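## Task

Job GT-3163 halted after its second step and earlier runs are valid; carry out only step 3. Take sample plate K27 out of the block of the thermal cycler TC, set it on any unoccupied deck position, press START on the LH station (the run uses both plates), and let the run complete. K27 must finish seated: lying flat within the locators, well A1 at the corner labelled A1. TC, gel base GB and gel imager IM are loose and must stay within about a finger's width of their start spots, upright and barely rotated. PCR plate R83 must remain on D2 as it was. Nothing may depend on the gripper holding it at the end: release and withdraw the hand.

## Robot and tools

Robot: a single arm with a two-finger parallel gripper. Fingers extend along the gripper's +z axis and close along its y axis. The reported end_effector_position is the point midway between the finger pads, roughly 1 cm back from the tips.

Frame: the scene frame has its origin on the table surface below the arm base; +z is up, and +y is leftward when facing along +x. All positions are metres, orientations are quaternions written w, x, y, z. The base may sit slightly tilted, and the reported hand position gets less accurate at long reach. Motions tend to finish a centimetre or more from the command, usually low.

Workspace: D1, D2, D3 are deck spots of the liquid handler, D3 closest to the robot. LH is the handler's operator panel in front of TC; of its two buttons, START is the left one as seen facing the panel, and it only starts a run while LH's lamp is green. The handler's light strip shows green only while a run is going; red means its head was obstructed and faulted, and once the lamp is also red, START parks the head. A run with an unseated plate silently does not count, but runs may be repeated. On labelled items, A1 sits at the labelled short end, in the corner far from the labelled long side. TC has a manual lid that must be lowered gently, never dropped; a plate may cling in its block. Loose items may occasionally get nudged by outside disturbances.

Tool execute_actions: argument actions is a list holding at most one entry. An empty list only reports the state. An entry with rows (1 to 15 rows) and optional steps (1 to 15, default 15, each step 1/30 s) drives the arm; each row is used for one step and the final row repeats to fill the count. An entry with only steps (up to 300) is a wait counted from the previous result, including thinking time. Each row has 8 numbers: x, y, z, qw, qx, qy, qz, opening. These are an absolute target pose in the scene frame, not offsets. Opening runs from -1 (closed) to +1 (fully open, 0.094 m). A call is rejected, with nothing sent, if any target lies over 0.6 m from the last reported position along any gripper axis. Per step, the command is clipped to within 70 mm and 16 degrees of the measured pose; after an action the arm only continues to the last clipped pose, so check the result and send the remainder. Repeat the desired quaternion in every row rather than copying a drifted reading. Optional pictures (boolean) turns camera images on or off.

Tool move: target is one 8-number row as above (absolute pose, scene frame); speed is the path's peak in m/s, 0.002 to 0.5, default 0.25, with rotation capped at twice that in rad/s. The path is straight, 0.5 to 10 s long, and does not avoid obstacles; the hand may lag, stray or overshoot the speed, especially near full extension. The opening is applied at the start. Its result adds a move: line saying how it ended (done, off_target, moving, held, fault), which limits applied (paced means the pose was clipped; held means safety checks blocked some steps, after which motion can be much faster), and the distance remaining.

Tool wait: seconds, 0 to 10; nothing new is sent.

Tool zoom_image: camera is cam_head_left, cam_head_right or cam_wrist; region is [x0, y0, x1, y1] in image pixels, origin top-left, at most 504 by 504. Head images are 896x504, wrist 616x616.

Tool finished_scene: scene is the integer 1 or 2; it closes that scene permanently and reports success, then gives the next scene's goal.

Result lines: the state line gives pose; grip_measured is the finger opening on the command scale; Joint positions and Joint velocities list waist, shoulder, elbow, wrist pitch, wrist yaw, wrist roll (rad, rad/s) then pad gap (m, m/s). HELD flags steps where the clearance check withheld a row; pose unreachable means the check altered or blocked the command; Hand target shows where the controller is heading. FAULT lines mark stops. MOTOR HOT appears from 85 °C; at 100 °C an OVER-TEMPERATURE FAULT drops the arm, so do not hold loads longer than needed.

Gripping: command an opening about 0.03 below grip_measured for a firm hold, less for a lighter one. Readings may be offset by about 1 mm. Tiny commanded shifts of a few mm may not move the hand.

Avoid: dropping or knocking anything off the table, slamming the lid, fast collisions, or pressing far past a contact point, since faster moves and deeper targets hit harder. The simulation runs while you compose replies. Finish each job with the gripper open and moved away.

Each tool is called as name(argument=value, ...), one argument or row to a line, values as JSON.

## Session

execute_actions(
  actions=[],
)

Scene clock: 0.00 s of 8400.00 s.
end_effector_position=(+0.1155, +0.1713, +0.1383) grip_measured=+1.000 end_effector_quat_wxyz=(+0.126, +0.992, -0.029, +0.013)
Joint positions: [ 1.323  1.129  0.59  -1.241  0.235 -1.823  0.094]
Joint velocities: [ 0.005 -0.005 -0.007 -0.002  0.037 -0.066  0.   ]
Hand target: +0.119, +0.179, +0.143; +0.118, +0.992, -0.031, +0.016

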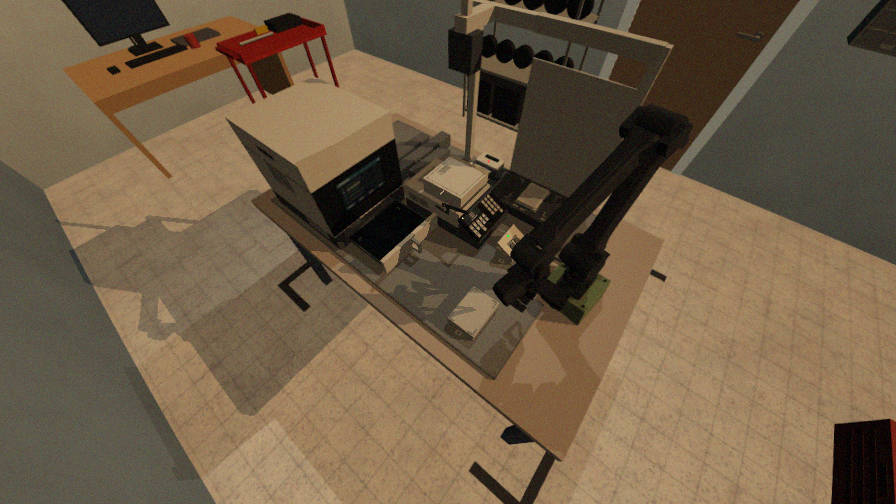

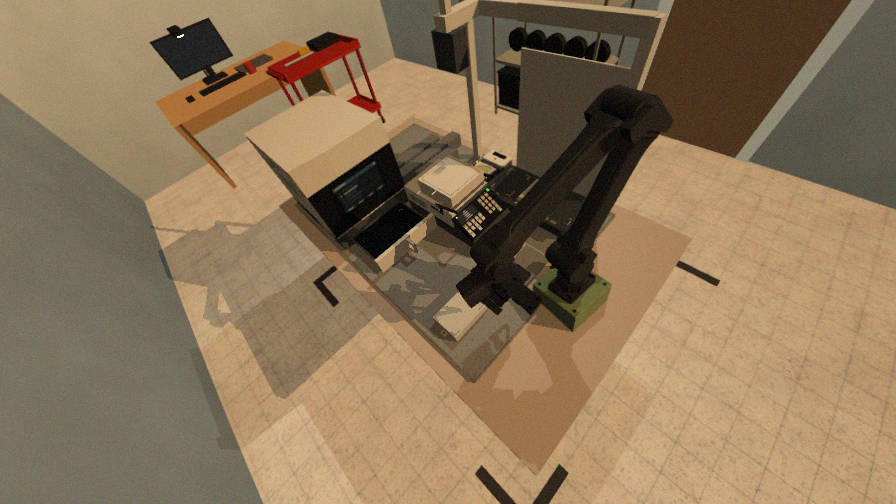

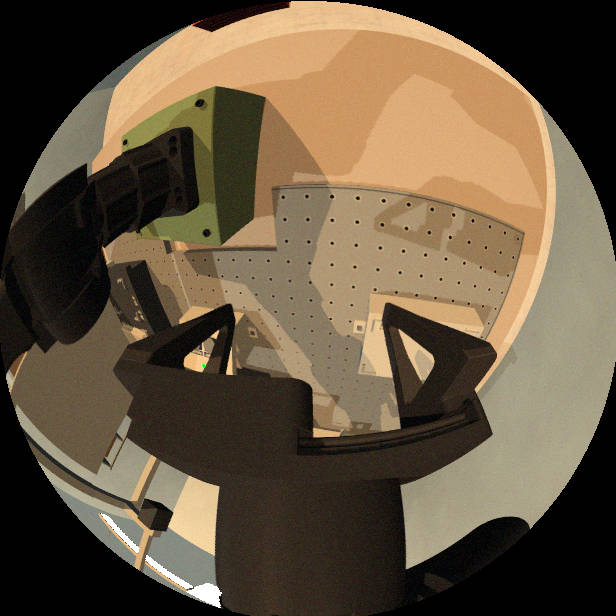

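zoom_image(
  camera="cam_head_left",
  region=[390, 130, 590, 280],
)

zoom_image(
  camera="cam_head_right",
  region=[390, 130, 590, 280],
)

Region (390, 130, 590, 280) of cam_head_left's 896x504 image, scaled by 2.520, with more detail than that image has; it fills the top 378 rows of this view, and the rest is white.

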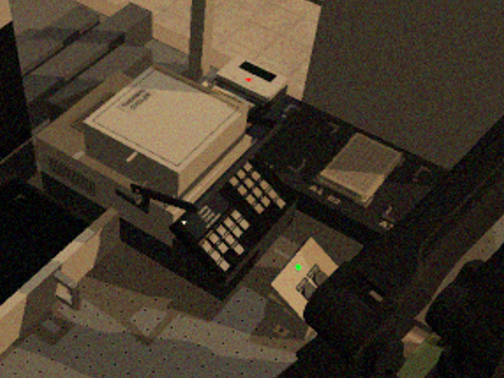

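Region (390, 130, 590, 280) of cam_head_right's 896x504 image, scaled by 2.520, with more detail than that image has; it fills the top 378 rows of this view, and the rest is white.

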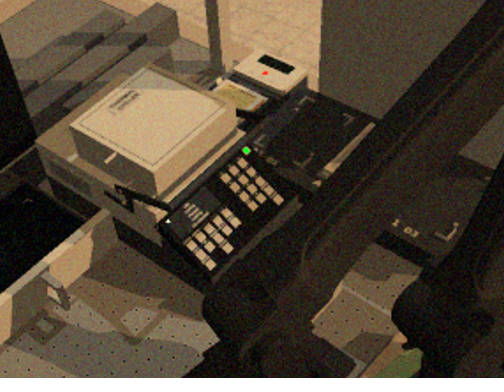

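move(
  target=[0.15,0.15,0.25,0,0.6,-0.8,0,1],
  speed=0.4,
)

move(
  target=[0.3,0.0,0.3,0.3,0,0.954,0,1],
  speed=0.4,
)

Scene clock: 6.43 s of 8400.00 s.
end_effector_position=(+0.1402, +0.1401, +0.2312) grip_measured=+1.000 end_effector_quat_wxyz=(-0.020, -0.607, +0.794, -0.004)
Joint positions: [ 1.097  0.781  0.69  -1.463  0.118 -0.314  0.094]
Joint velocities: [-0.005  0.015  0.012 -0.017 -0.037 -0.007  0.   ]
Hand target: +0.149, +0.147, +0.250; -0.002, -0.600, +0.800, +0.001
Off the commanded pose: 0.023 m, 3 deg.
After step 90, 0.50 s passed at rest.
move: off_target
camera_calibration (this result's frames):
cam_wrist: T_world_to_cam=[[0.966867, -0.253339, -0.0314348, -0.0893731], [-0.181145, -0.767622, 0.614771, -0.00255329], [-0.179876, -0.588707, -0.788079, 0.413662], [0, 0, 0, 1]] pos_world=[0.160357, 0.218924, 0.324759]

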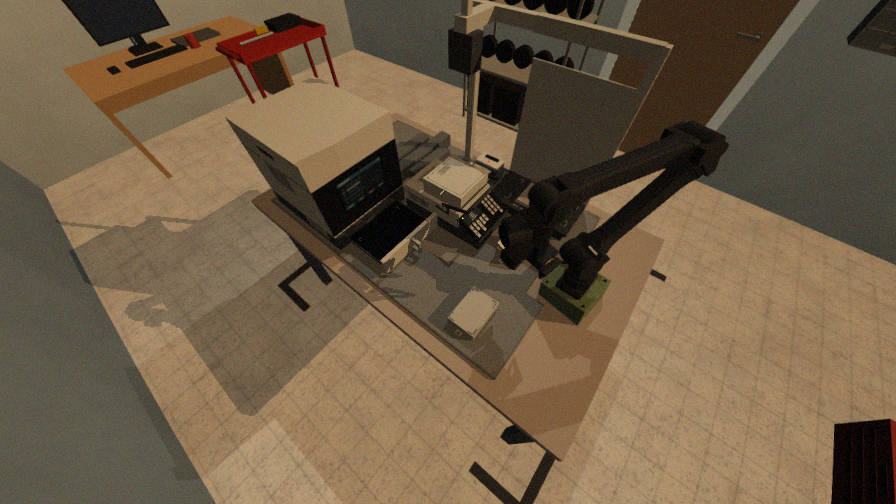

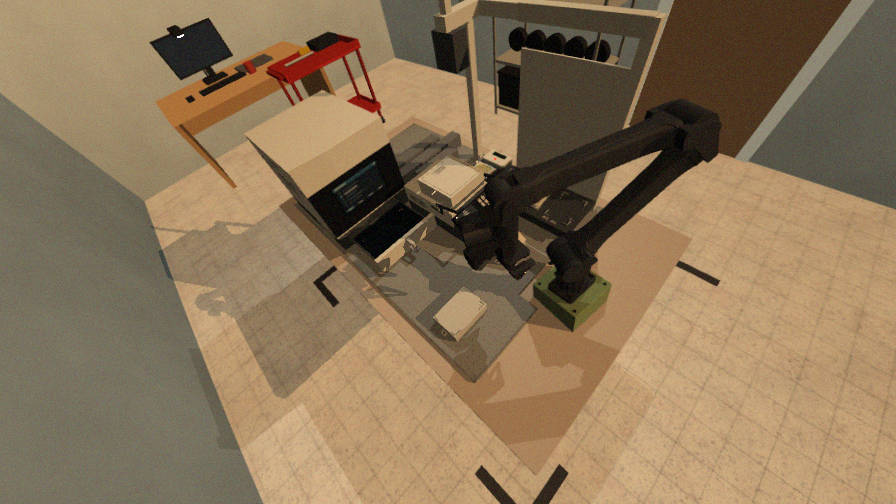

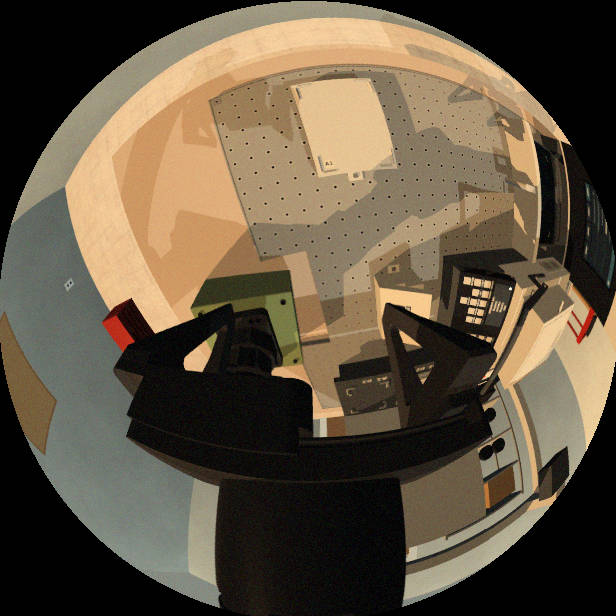

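Scene clock: 8.80 s of 8400.00 s.
end_effector_position=(+0.2921, -0.0023, +0.3013) grip_measured=+1.000 end_effector_quat_wxyz=(+0.293, -0.007, +0.956, +0.003)
Joint positions: [ 0.135  0.494  0.684 -1.03   0.025 -0.003  0.094]
Joint velocities: [-0.005 -0.015 -0.022 -0.002 -0.051 -0.051  0.   ]
Hand target: +0.297, -0.003, +0.301; +0.299, +0.001, +0.954, +0.004
Off the commanded pose: 0.008 m, 1 deg.
move: done
camera_calibration (this result's frames):
cam_wrist: T_world_to_cam=[[0.0306265, -0.999509, -0.00654357, -0.00592245], [-0.999078, -0.0308091, 0.0299128, 0.289393], [-0.0300998, 0.00562141, -0.999531, 0.43371], [0, 0, 0, 1]] pos_world=[0.302362, 0.000558336, 0.424811]

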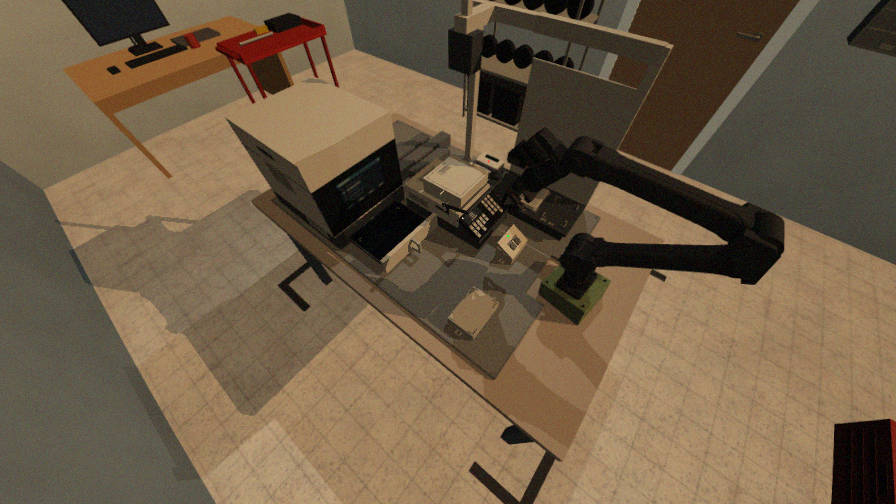

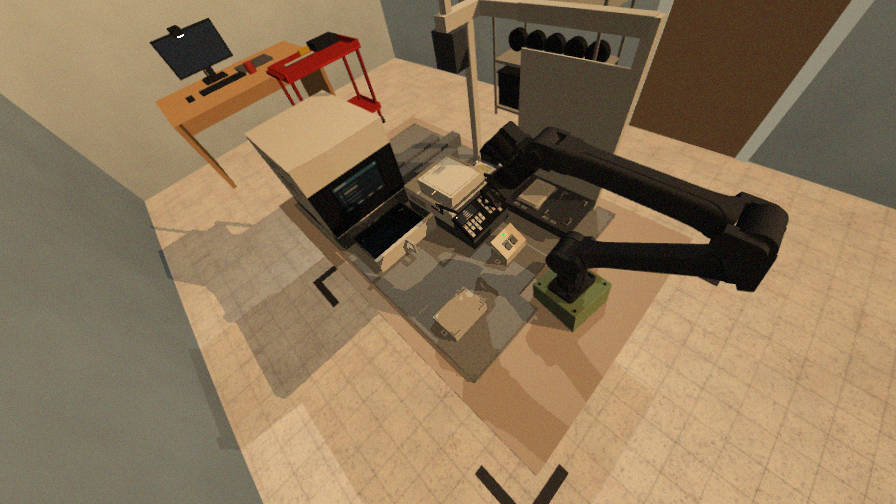

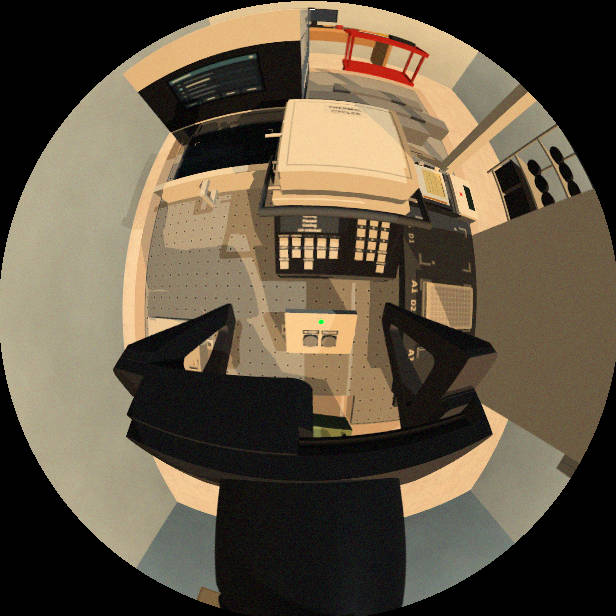

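zoom_image(
  camera="cam_wrist",
  region=[240, 80, 500, 370],
)

zoom_image(
  camera="cam_head_left",
  region=[400, 150, 520, 250],
)

zoom_image(
  camera="cam_head_right",
  region=[400, 150, 520, 250],
)

Region (240, 80, 500, 370) of cam_wrist's 616x616 image, scaled by 1.738, with more detail than that image has; it fills the left 452 columns of this view, and the rest is white.

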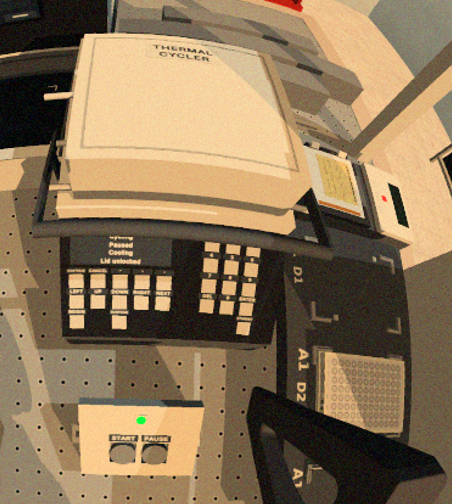

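Region (400, 150, 520, 250) of cam_head_left's 896x504 image, scaled by 4.200, with more detail than that image has.

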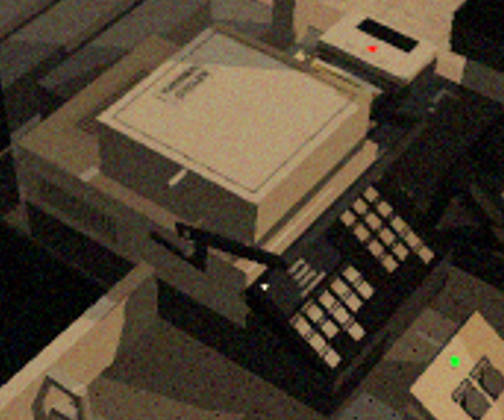

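Region (400, 150, 520, 250) of cam_head_right's 896x504 image, scaled by 4.200, with more detail than that image has.

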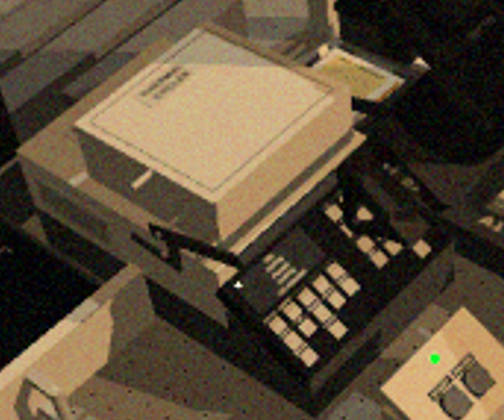

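move(
  target=[0.41,-0.03,0.29,0.3,0,0.954,0,1],
)

Scene clock: 12.57 s of 8400.00 s.
end_effector_position=(+0.3900, -0.0275, +0.2615) grip_measured=+1.000 end_effector_quat_wxyz=(+0.266, +0.003, +0.964, +0.004)
Joint positions: [ 0.024  0.87   0.769 -0.798 -0.041 -0.069  0.094]
Joint velocities: [ 0.024 -0.015  0.002 -0.007 -0.007  0.037  0.   ]
Hand target: +0.409, -0.032, +0.290; +0.300, -0.000, +0.954, -0.000
Off the commanded pose: 0.035 m, 4 deg.
move: off_target
camera_calibration (this result's frames):
cam_wrist: T_world_to_cam=[[0.0118656, -0.999806, -0.015737, -0.0245913], [-0.996109, -0.0131932, 0.0871335, 0.371898], [-0.0873242, 0.0146419, -0.996072, 0.418689], [0, 0, 0, 1]] pos_world=[0.407305, -0.0258104, 0.384252]

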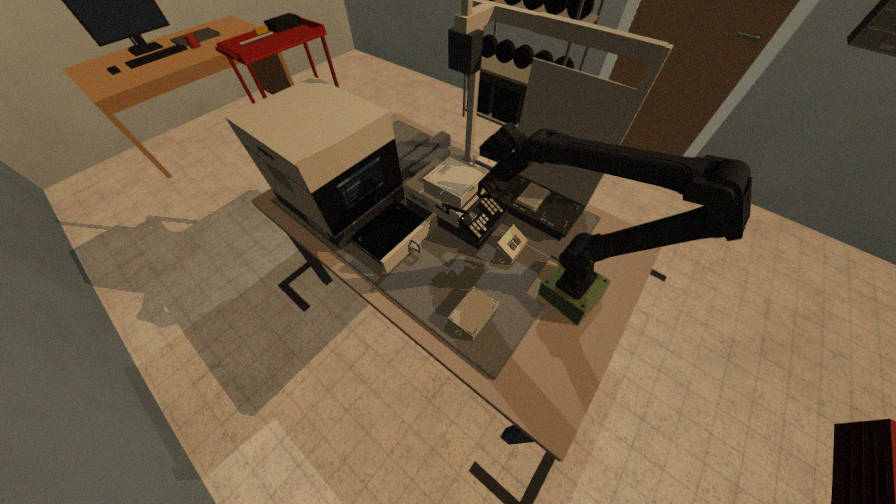

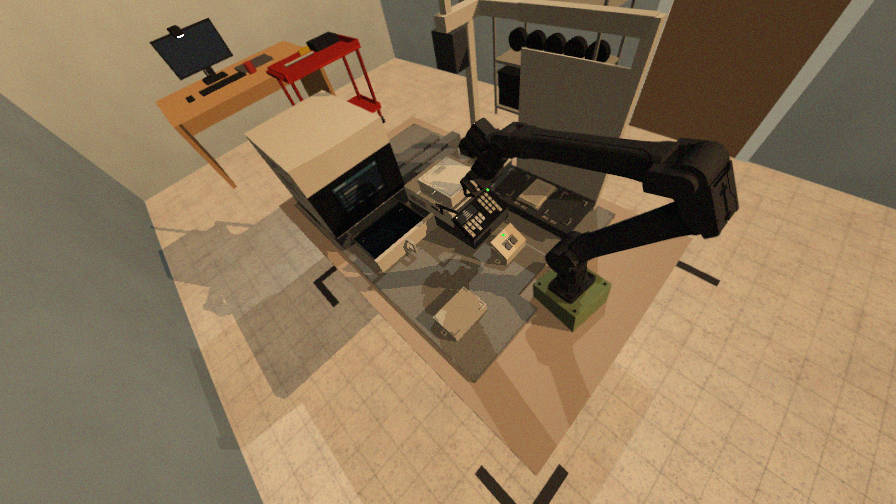

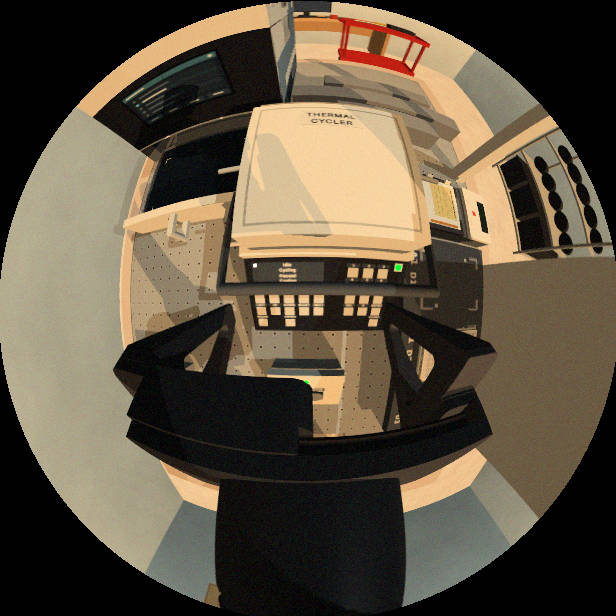

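move(
  target=[0.375,-0.045,0.255,0.242,0.664,0.664,0.242,-0.2],
  speed=0.4,
)

move(
  target=[0.41,-0.045,0.225,0.242,0.664,0.664,0.242,-0.2],
  speed=0.1,
)

Scene clock: 19.70 s of 8400.00 s.
end_effector_position=(+0.3728, -0.0428, +0.2520) grip_measured=-0.198 end_effector_quat_wxyz=(+0.231, +0.662, +0.673, +0.236)
Joint positions: [-0.062  0.756  0.63  -0.642 -0.117  1.429  0.038]
Joint velocities: [ 0.005  0.005 -0.017  0.002 -0.037 -0.007 -0.001]
Hand target: +0.375, -0.045, +0.255; +0.241, +0.664, +0.664, +0.243
Off the commanded pose: 0.004 m, 2 deg.
After step 90, 1.50 s passed at rest.
move: done
camera_calibration (this result's frames):
cam_wrist: T_world_to_cam=[[-0.773018, -0.0213603, -0.634025, 0.450372], [-0.390605, 0.803542, 0.449164, 0.0733966], [0.499871, 0.594865, -0.629496, 0.121491], [0, 0, 0, 1]] pos_world=[0.316085, -0.121628, 0.329058]

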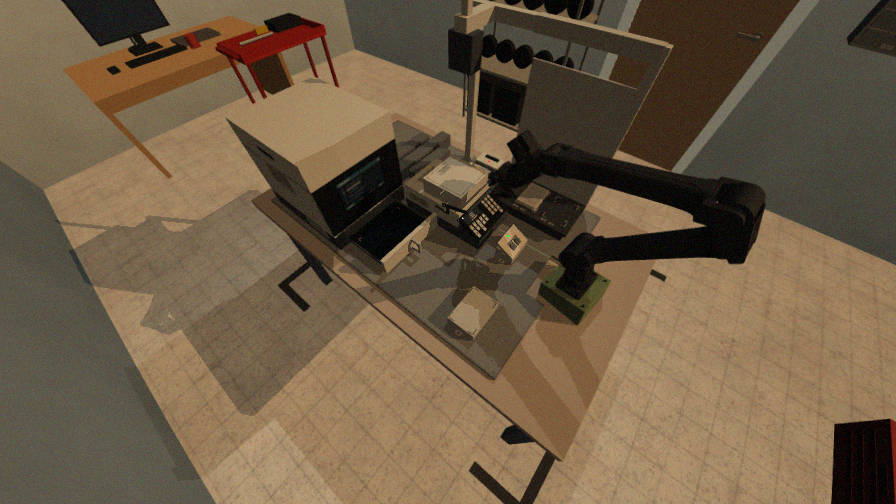

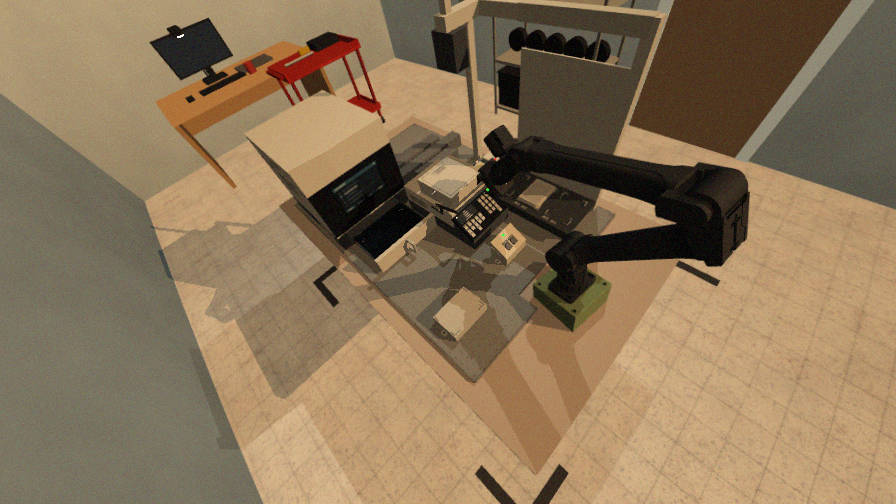

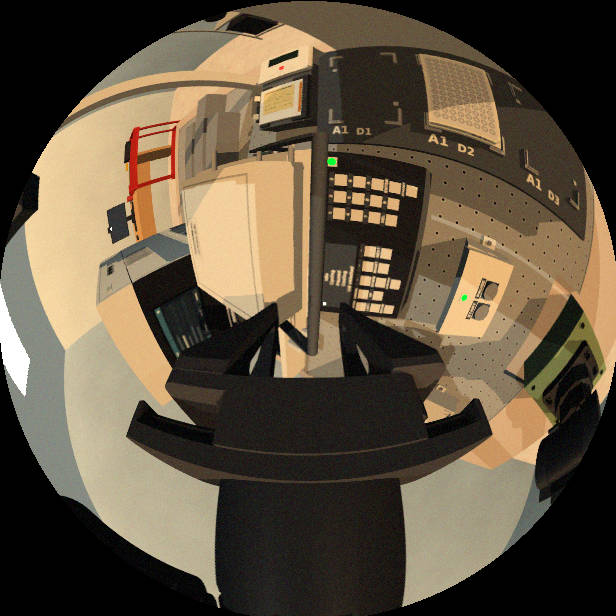

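Scene clock: 20.53 s of 8400.00 s.
end_effector_position=(+0.4072, -0.0480, +0.2243) grip_measured=-0.198 end_effector_quat_wxyz=(+0.238, +0.665, +0.667, +0.236)
Joint positions: [-0.052  0.901  0.63  -0.486 -0.099  1.445  0.038]
Joint velocities: [-0.015 -0.005  0.002 -0.027  0.022 -0.022 -0.001]
Hand target: +0.410, -0.046, +0.225; +0.242, +0.664, +0.664, +0.242
Off the commanded pose: 0.004 m, 1 deg.
move: done
camera_calibration (this result's frames):
cam_wrist: T_world_to_cam=[[-0.767439, -0.0124732, -0.641001, 0.459031], [-0.382769, 0.810981, 0.44249, 0.102163], [0.514321, 0.584939, -0.627153, 0.0831011], [0, 0, 0, 1]] pos_world=[0.348643, -0.125736, 0.30115]

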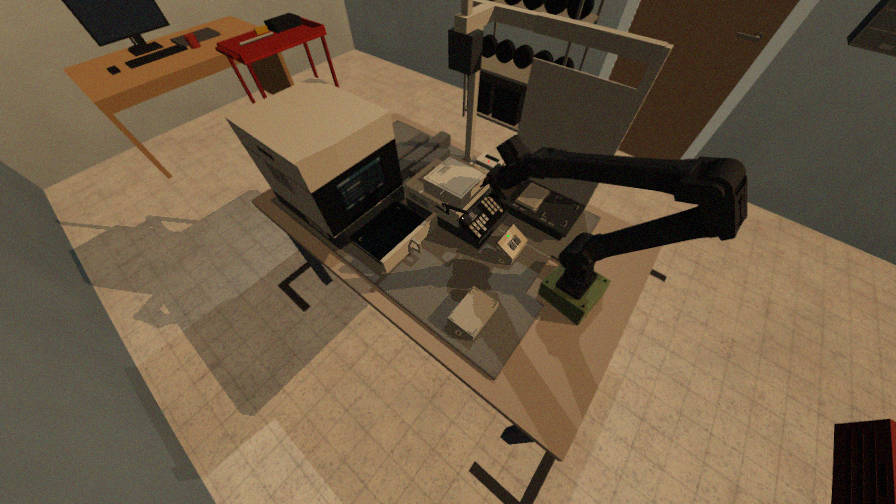

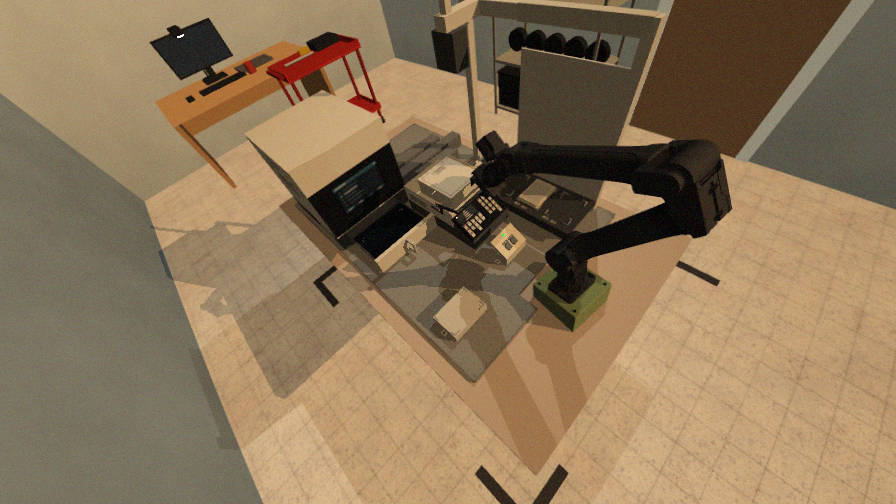

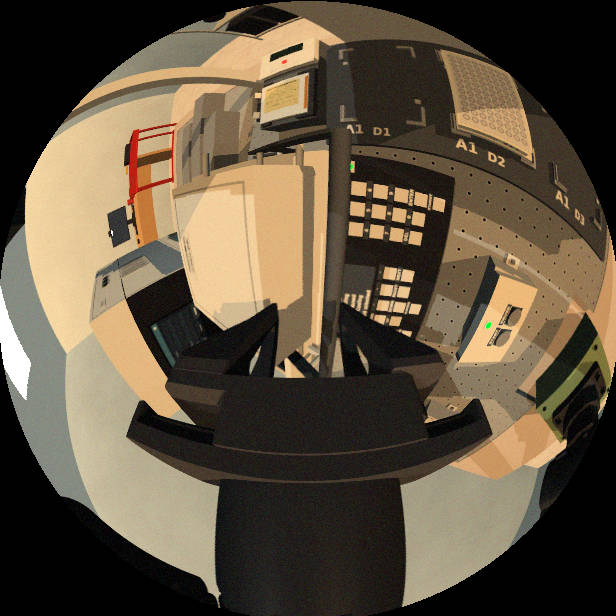

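move(
  target=[0.392,-0.047,0.215,0.242,0.664,0.664,0.242,-0.2],
  speed=0.1,
)

move(
  target=[0.416,-0.047,0.187,0.242,0.664,0.664,0.242,-0.2],
  speed=0.08,
)

move(
  target=[0.416,-0.047,0.187,0.242,0.664,0.664,0.242,-0.8],
)

Scene clock: 22.20 s of 8400.00 s.
end_effector_position=(+0.3892, -0.0442, +0.2105) grip_measured=-0.198 end_effector_quat_wxyz=(+0.231, +0.667, +0.668, +0.235)
Joint positions: [-0.052  0.865  0.574 -0.478 -0.105  1.447  0.038]
Joint velocities: [-0.005 -0.005 -0.002 -0.002  0.007 -0.037 -0.   ]
Hand target: +0.392, -0.047, +0.215; +0.242, +0.664, +0.664, +0.242
Off the commanded pose: 0.006 m, 2 deg.
move: done
camera_calibration (this result's frames):
cam_wrist: T_world_to_cam=[[-0.774909, -0.00998956, -0.631994, 0.437521], [-0.379454, 0.807003, 0.452505, 0.0947258], [0.505501, 0.590463, -0.629144, 0.085597], [0, 0, 0, 1]] pos_world=[0.331714, -0.122615, 0.2875]

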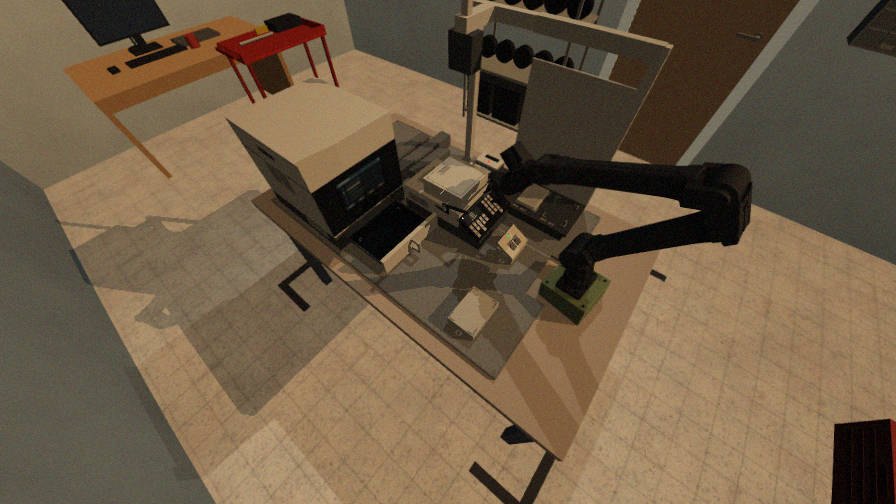

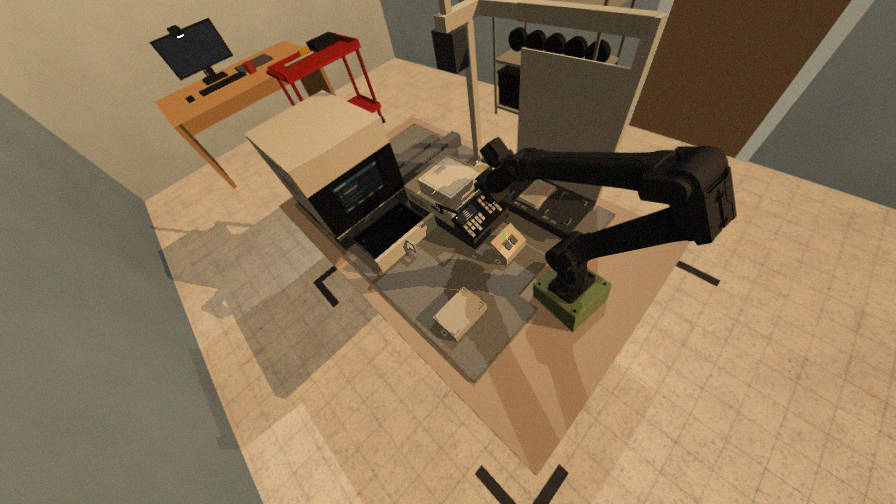

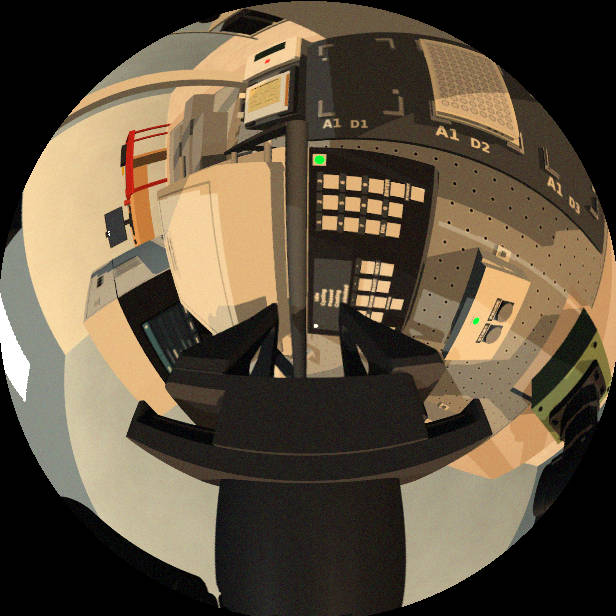

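Scene clock: 23.00 s of 8400.00 s.
end_effector_position=(+0.4138, -0.0487, +0.1872) grip_measured=-0.198 end_effector_quat_wxyz=(+0.238, +0.665, +0.667, +0.238)
Joint positions: [-0.052  0.985  0.574 -0.343 -0.102  1.447  0.038]
Joint velocities: [-0.005 -0.015  0.012 -0.012 -0.037 -0.037 -0.   ]
Hand target: +0.416, -0.048, +0.187; +0.242, +0.664, +0.664, +0.242
Off the commanded pose: 0.003 m, 1 deg.
move: done
camera_calibration (this result's frames):
cam_wrist: T_world_to_cam=[[-0.765802, -0.0115333, -0.642973, 0.440107], [-0.384341, 0.809829, 0.443236, 0.12214], [0.515587, 0.586552, -0.624601, 0.0559106], [0, 0, 0, 1]] pos_world=[0.355151, -0.126631, 0.263762]

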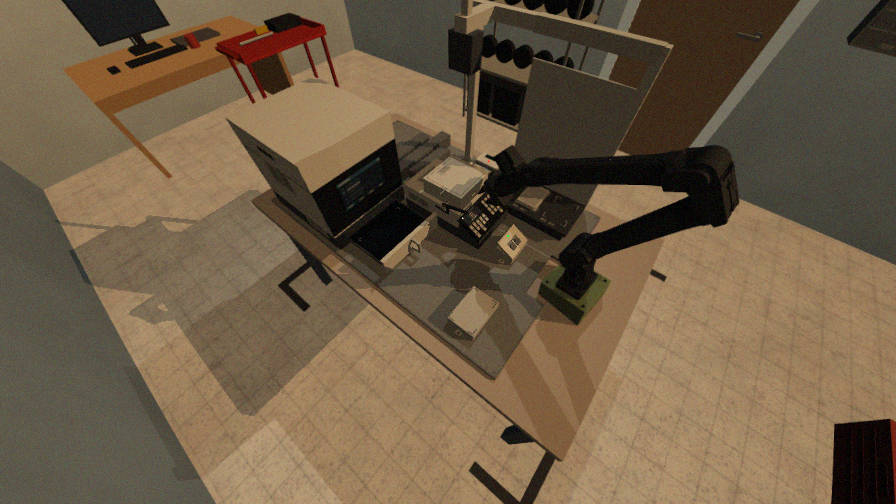

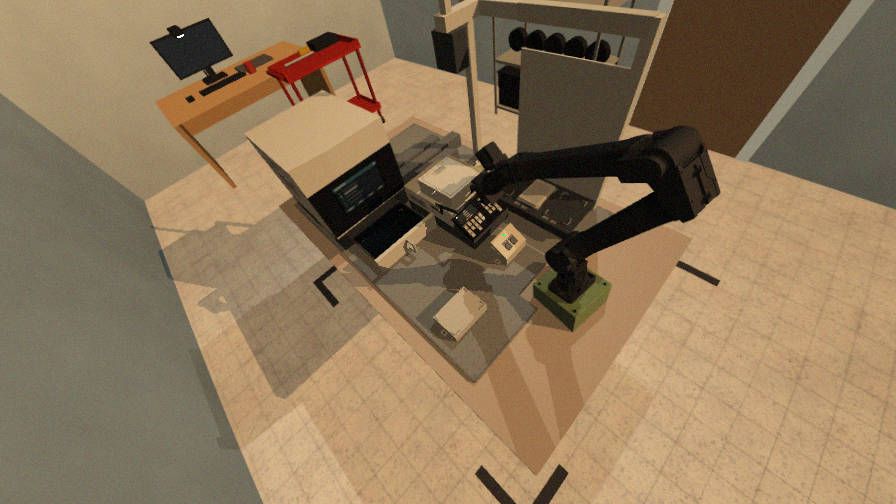

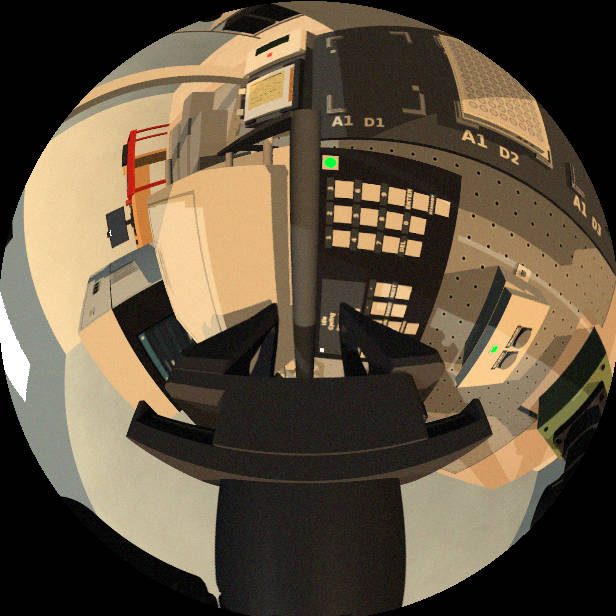

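Scene clock: 23.70 s of 8400.00 s.
end_effector_position=(+0.4154, -0.0488, +0.1886) grip_measured=-0.758 end_effector_quat_wxyz=(+0.240, +0.666, +0.664, +0.241)
Joint positions: [-0.052  0.985  0.575 -0.336 -0.102  1.453  0.011]
Joint velocities: [-0.015 -0.015 -0.002 -0.002 -0.066 -0.007  0.   ]
Hand target: +0.416, -0.047, +0.187; +0.242, +0.664, +0.664, +0.242
Off the commanded pose: 0.003 m, 0 deg.
move: done
camera_calibration (this result's frames):
cam_wrist: T_world_to_cam=[[-0.760919, -0.00582072, -0.648821, 0.441605], [-0.384062, 0.810009, 0.44315, 0.122122], [0.522972, 0.586389, -0.618586, 0.0518471], [0, 0, 0, 1]] pos_world=[0.355813, -0.126752, 0.264476]

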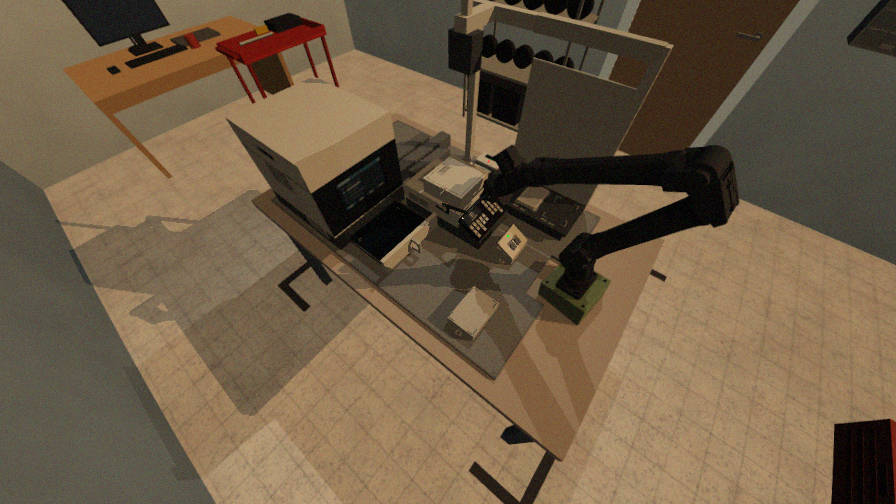

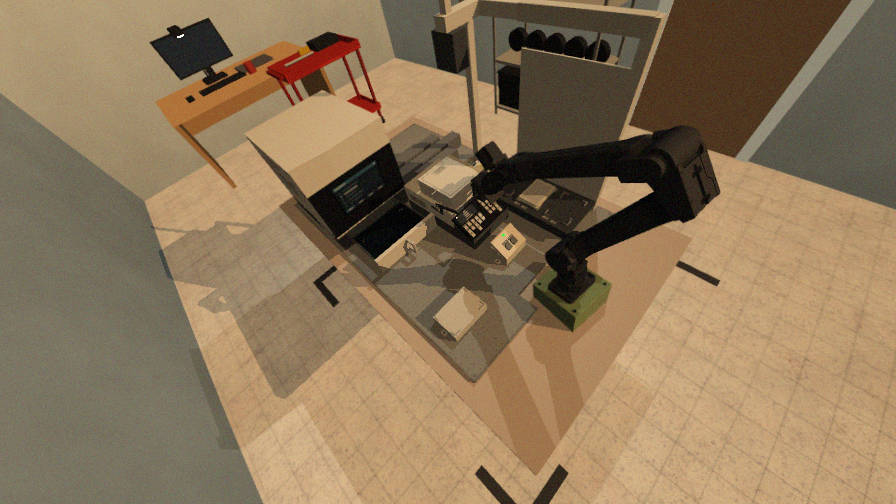

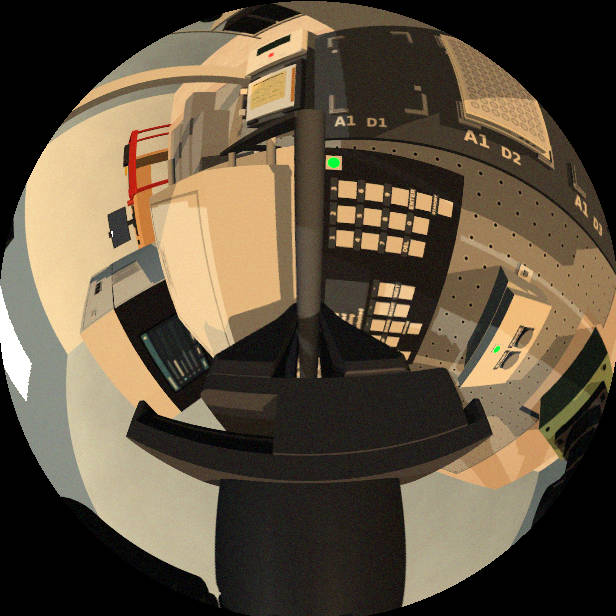

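Holding the bar. Light grip, lift along the arc.

move(
  target=[0.445,-0.047,0.255,0.242,0.664,0.664,0.242,-0.775],
  speed=0.06,
)

move(
  target=[0.48,-0.047,0.285,0.22,0.672,0.672,0.22,-0.775],
  speed=0.06,
)

zoom_image(
  camera="cam_head_left",
  region=[390, 110, 530, 250],
)

Scene clock: 26.10 s of 8400.00 s.
end_effector_position=(+0.4194, -0.0485, +0.2027) grip_measured=-0.758 end_effector_quat_wxyz=(+0.209, +0.677, +0.673, +0.211)
Joint positions: [-0.043  1.005  0.671 -0.503 -0.085  1.455  0.011]
Joint velocities: [ 0.005  0.005  0.007  0.002 -0.022 -0.007  0.001]
Hand target: +0.442, -0.047, +0.255; +0.242, +0.664, +0.664, +0.243
Off the commanded pose: 0.058 m, 6 deg.
move: off_target
camera_calibration (this result's frames):
cam_wrist: T_world_to_cam=[[-0.816667, -0.00272027, -0.577102, 0.462735], [-0.34049, 0.80967, 0.478017, 0.0917886], [0.465962, 0.586878, -0.662158, 0.0911177], [0, 0, 0, 1]] pos_world=[0.366697, -0.126535, 0.283503]

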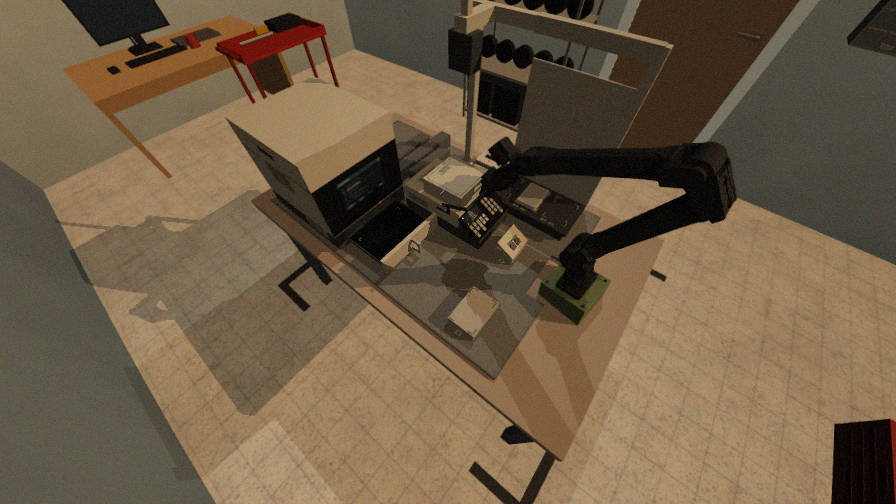

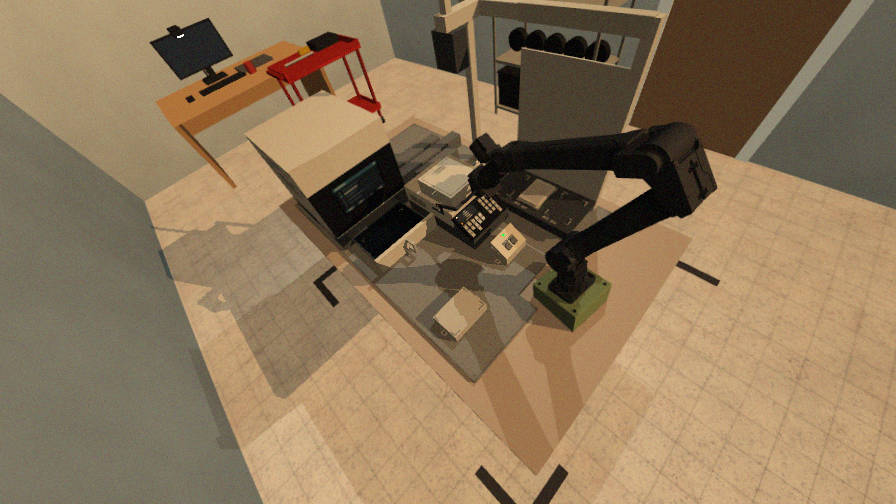

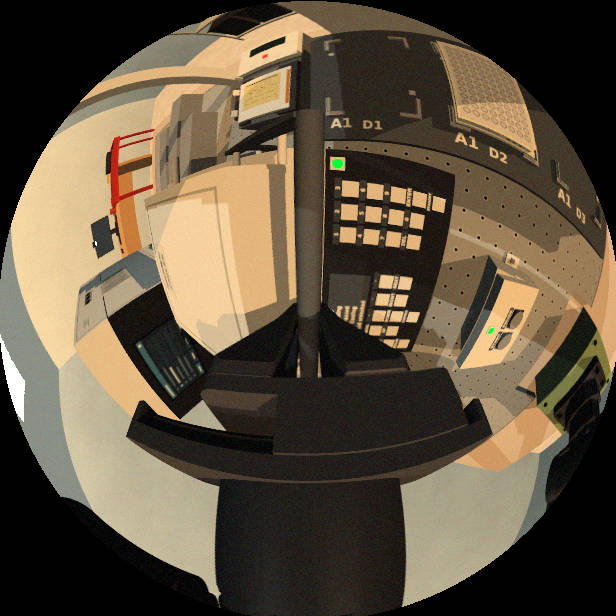

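Scene clock: 28.03 s of 8400.00 s.
end_effector_position=(+0.4265, -0.0484, +0.2177) grip_measured=-0.757 end_effector_quat_wxyz=(+0.167, +0.689, +0.684, +0.171)
Joint positions: [-0.032  1.059  0.799 -0.697 -0.066  1.456  0.011]
Joint velocities: [-0.015 -0.005 -0.007 -0.017 -0.007 -0.022 -0.001]
Hand target: +0.468, -0.047, +0.284; +0.219, +0.672, +0.672, +0.221
Off the commanded pose: 0.086 m, 9 deg; position clipped at the last step of the last action.
move: off_target; limits=paced
camera_calibration (this result's frames):
cam_wrist: T_world_to_cam=[[-0.880204, -0.00107067, -0.474594, 0.482045], [-0.280319, 0.808099, 0.518071, 0.0524575], [0.382964, 0.589046, -0.711592, 0.143887], [0, 0, 0, 1]] pos_world=[0.383899, -0.126631, 0.303988]

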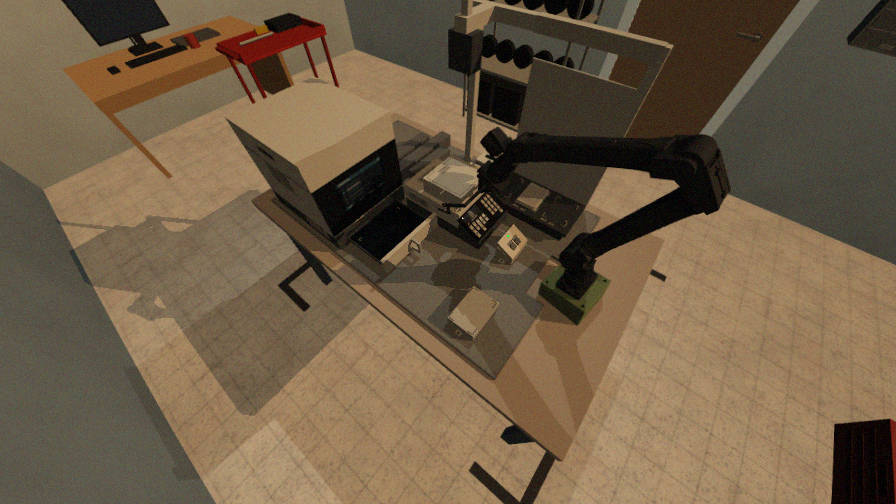

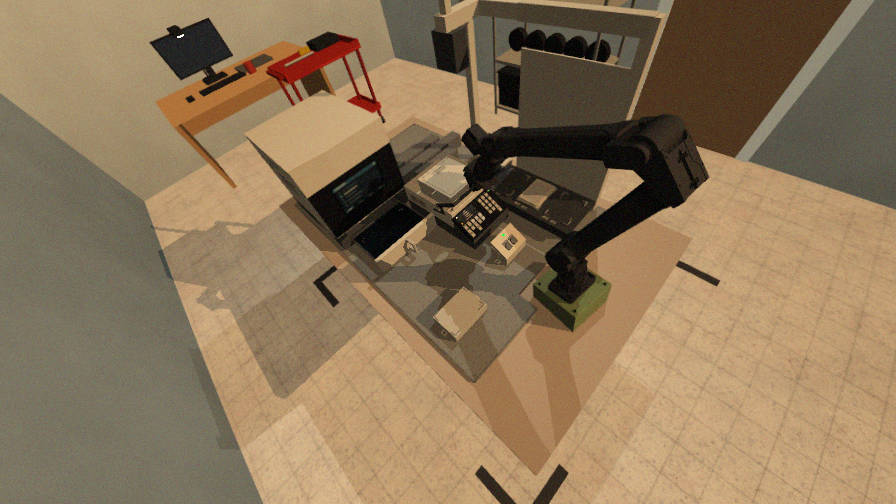

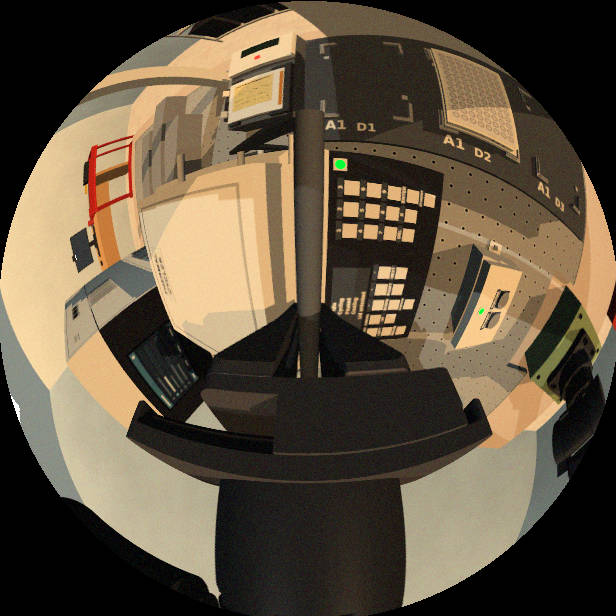

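Region (390, 110, 530, 250) of cam_head_left's 896x504 image, scaled by 3.600, with more detail than that image has.

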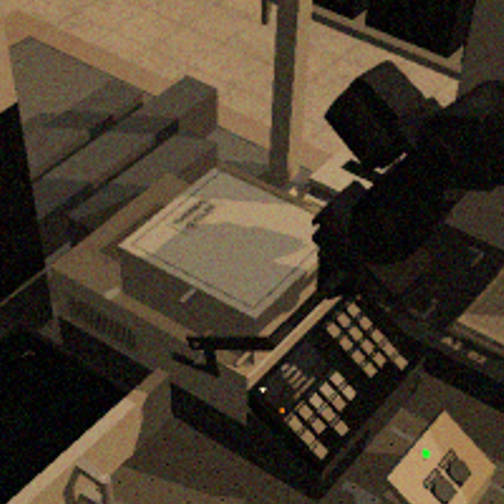

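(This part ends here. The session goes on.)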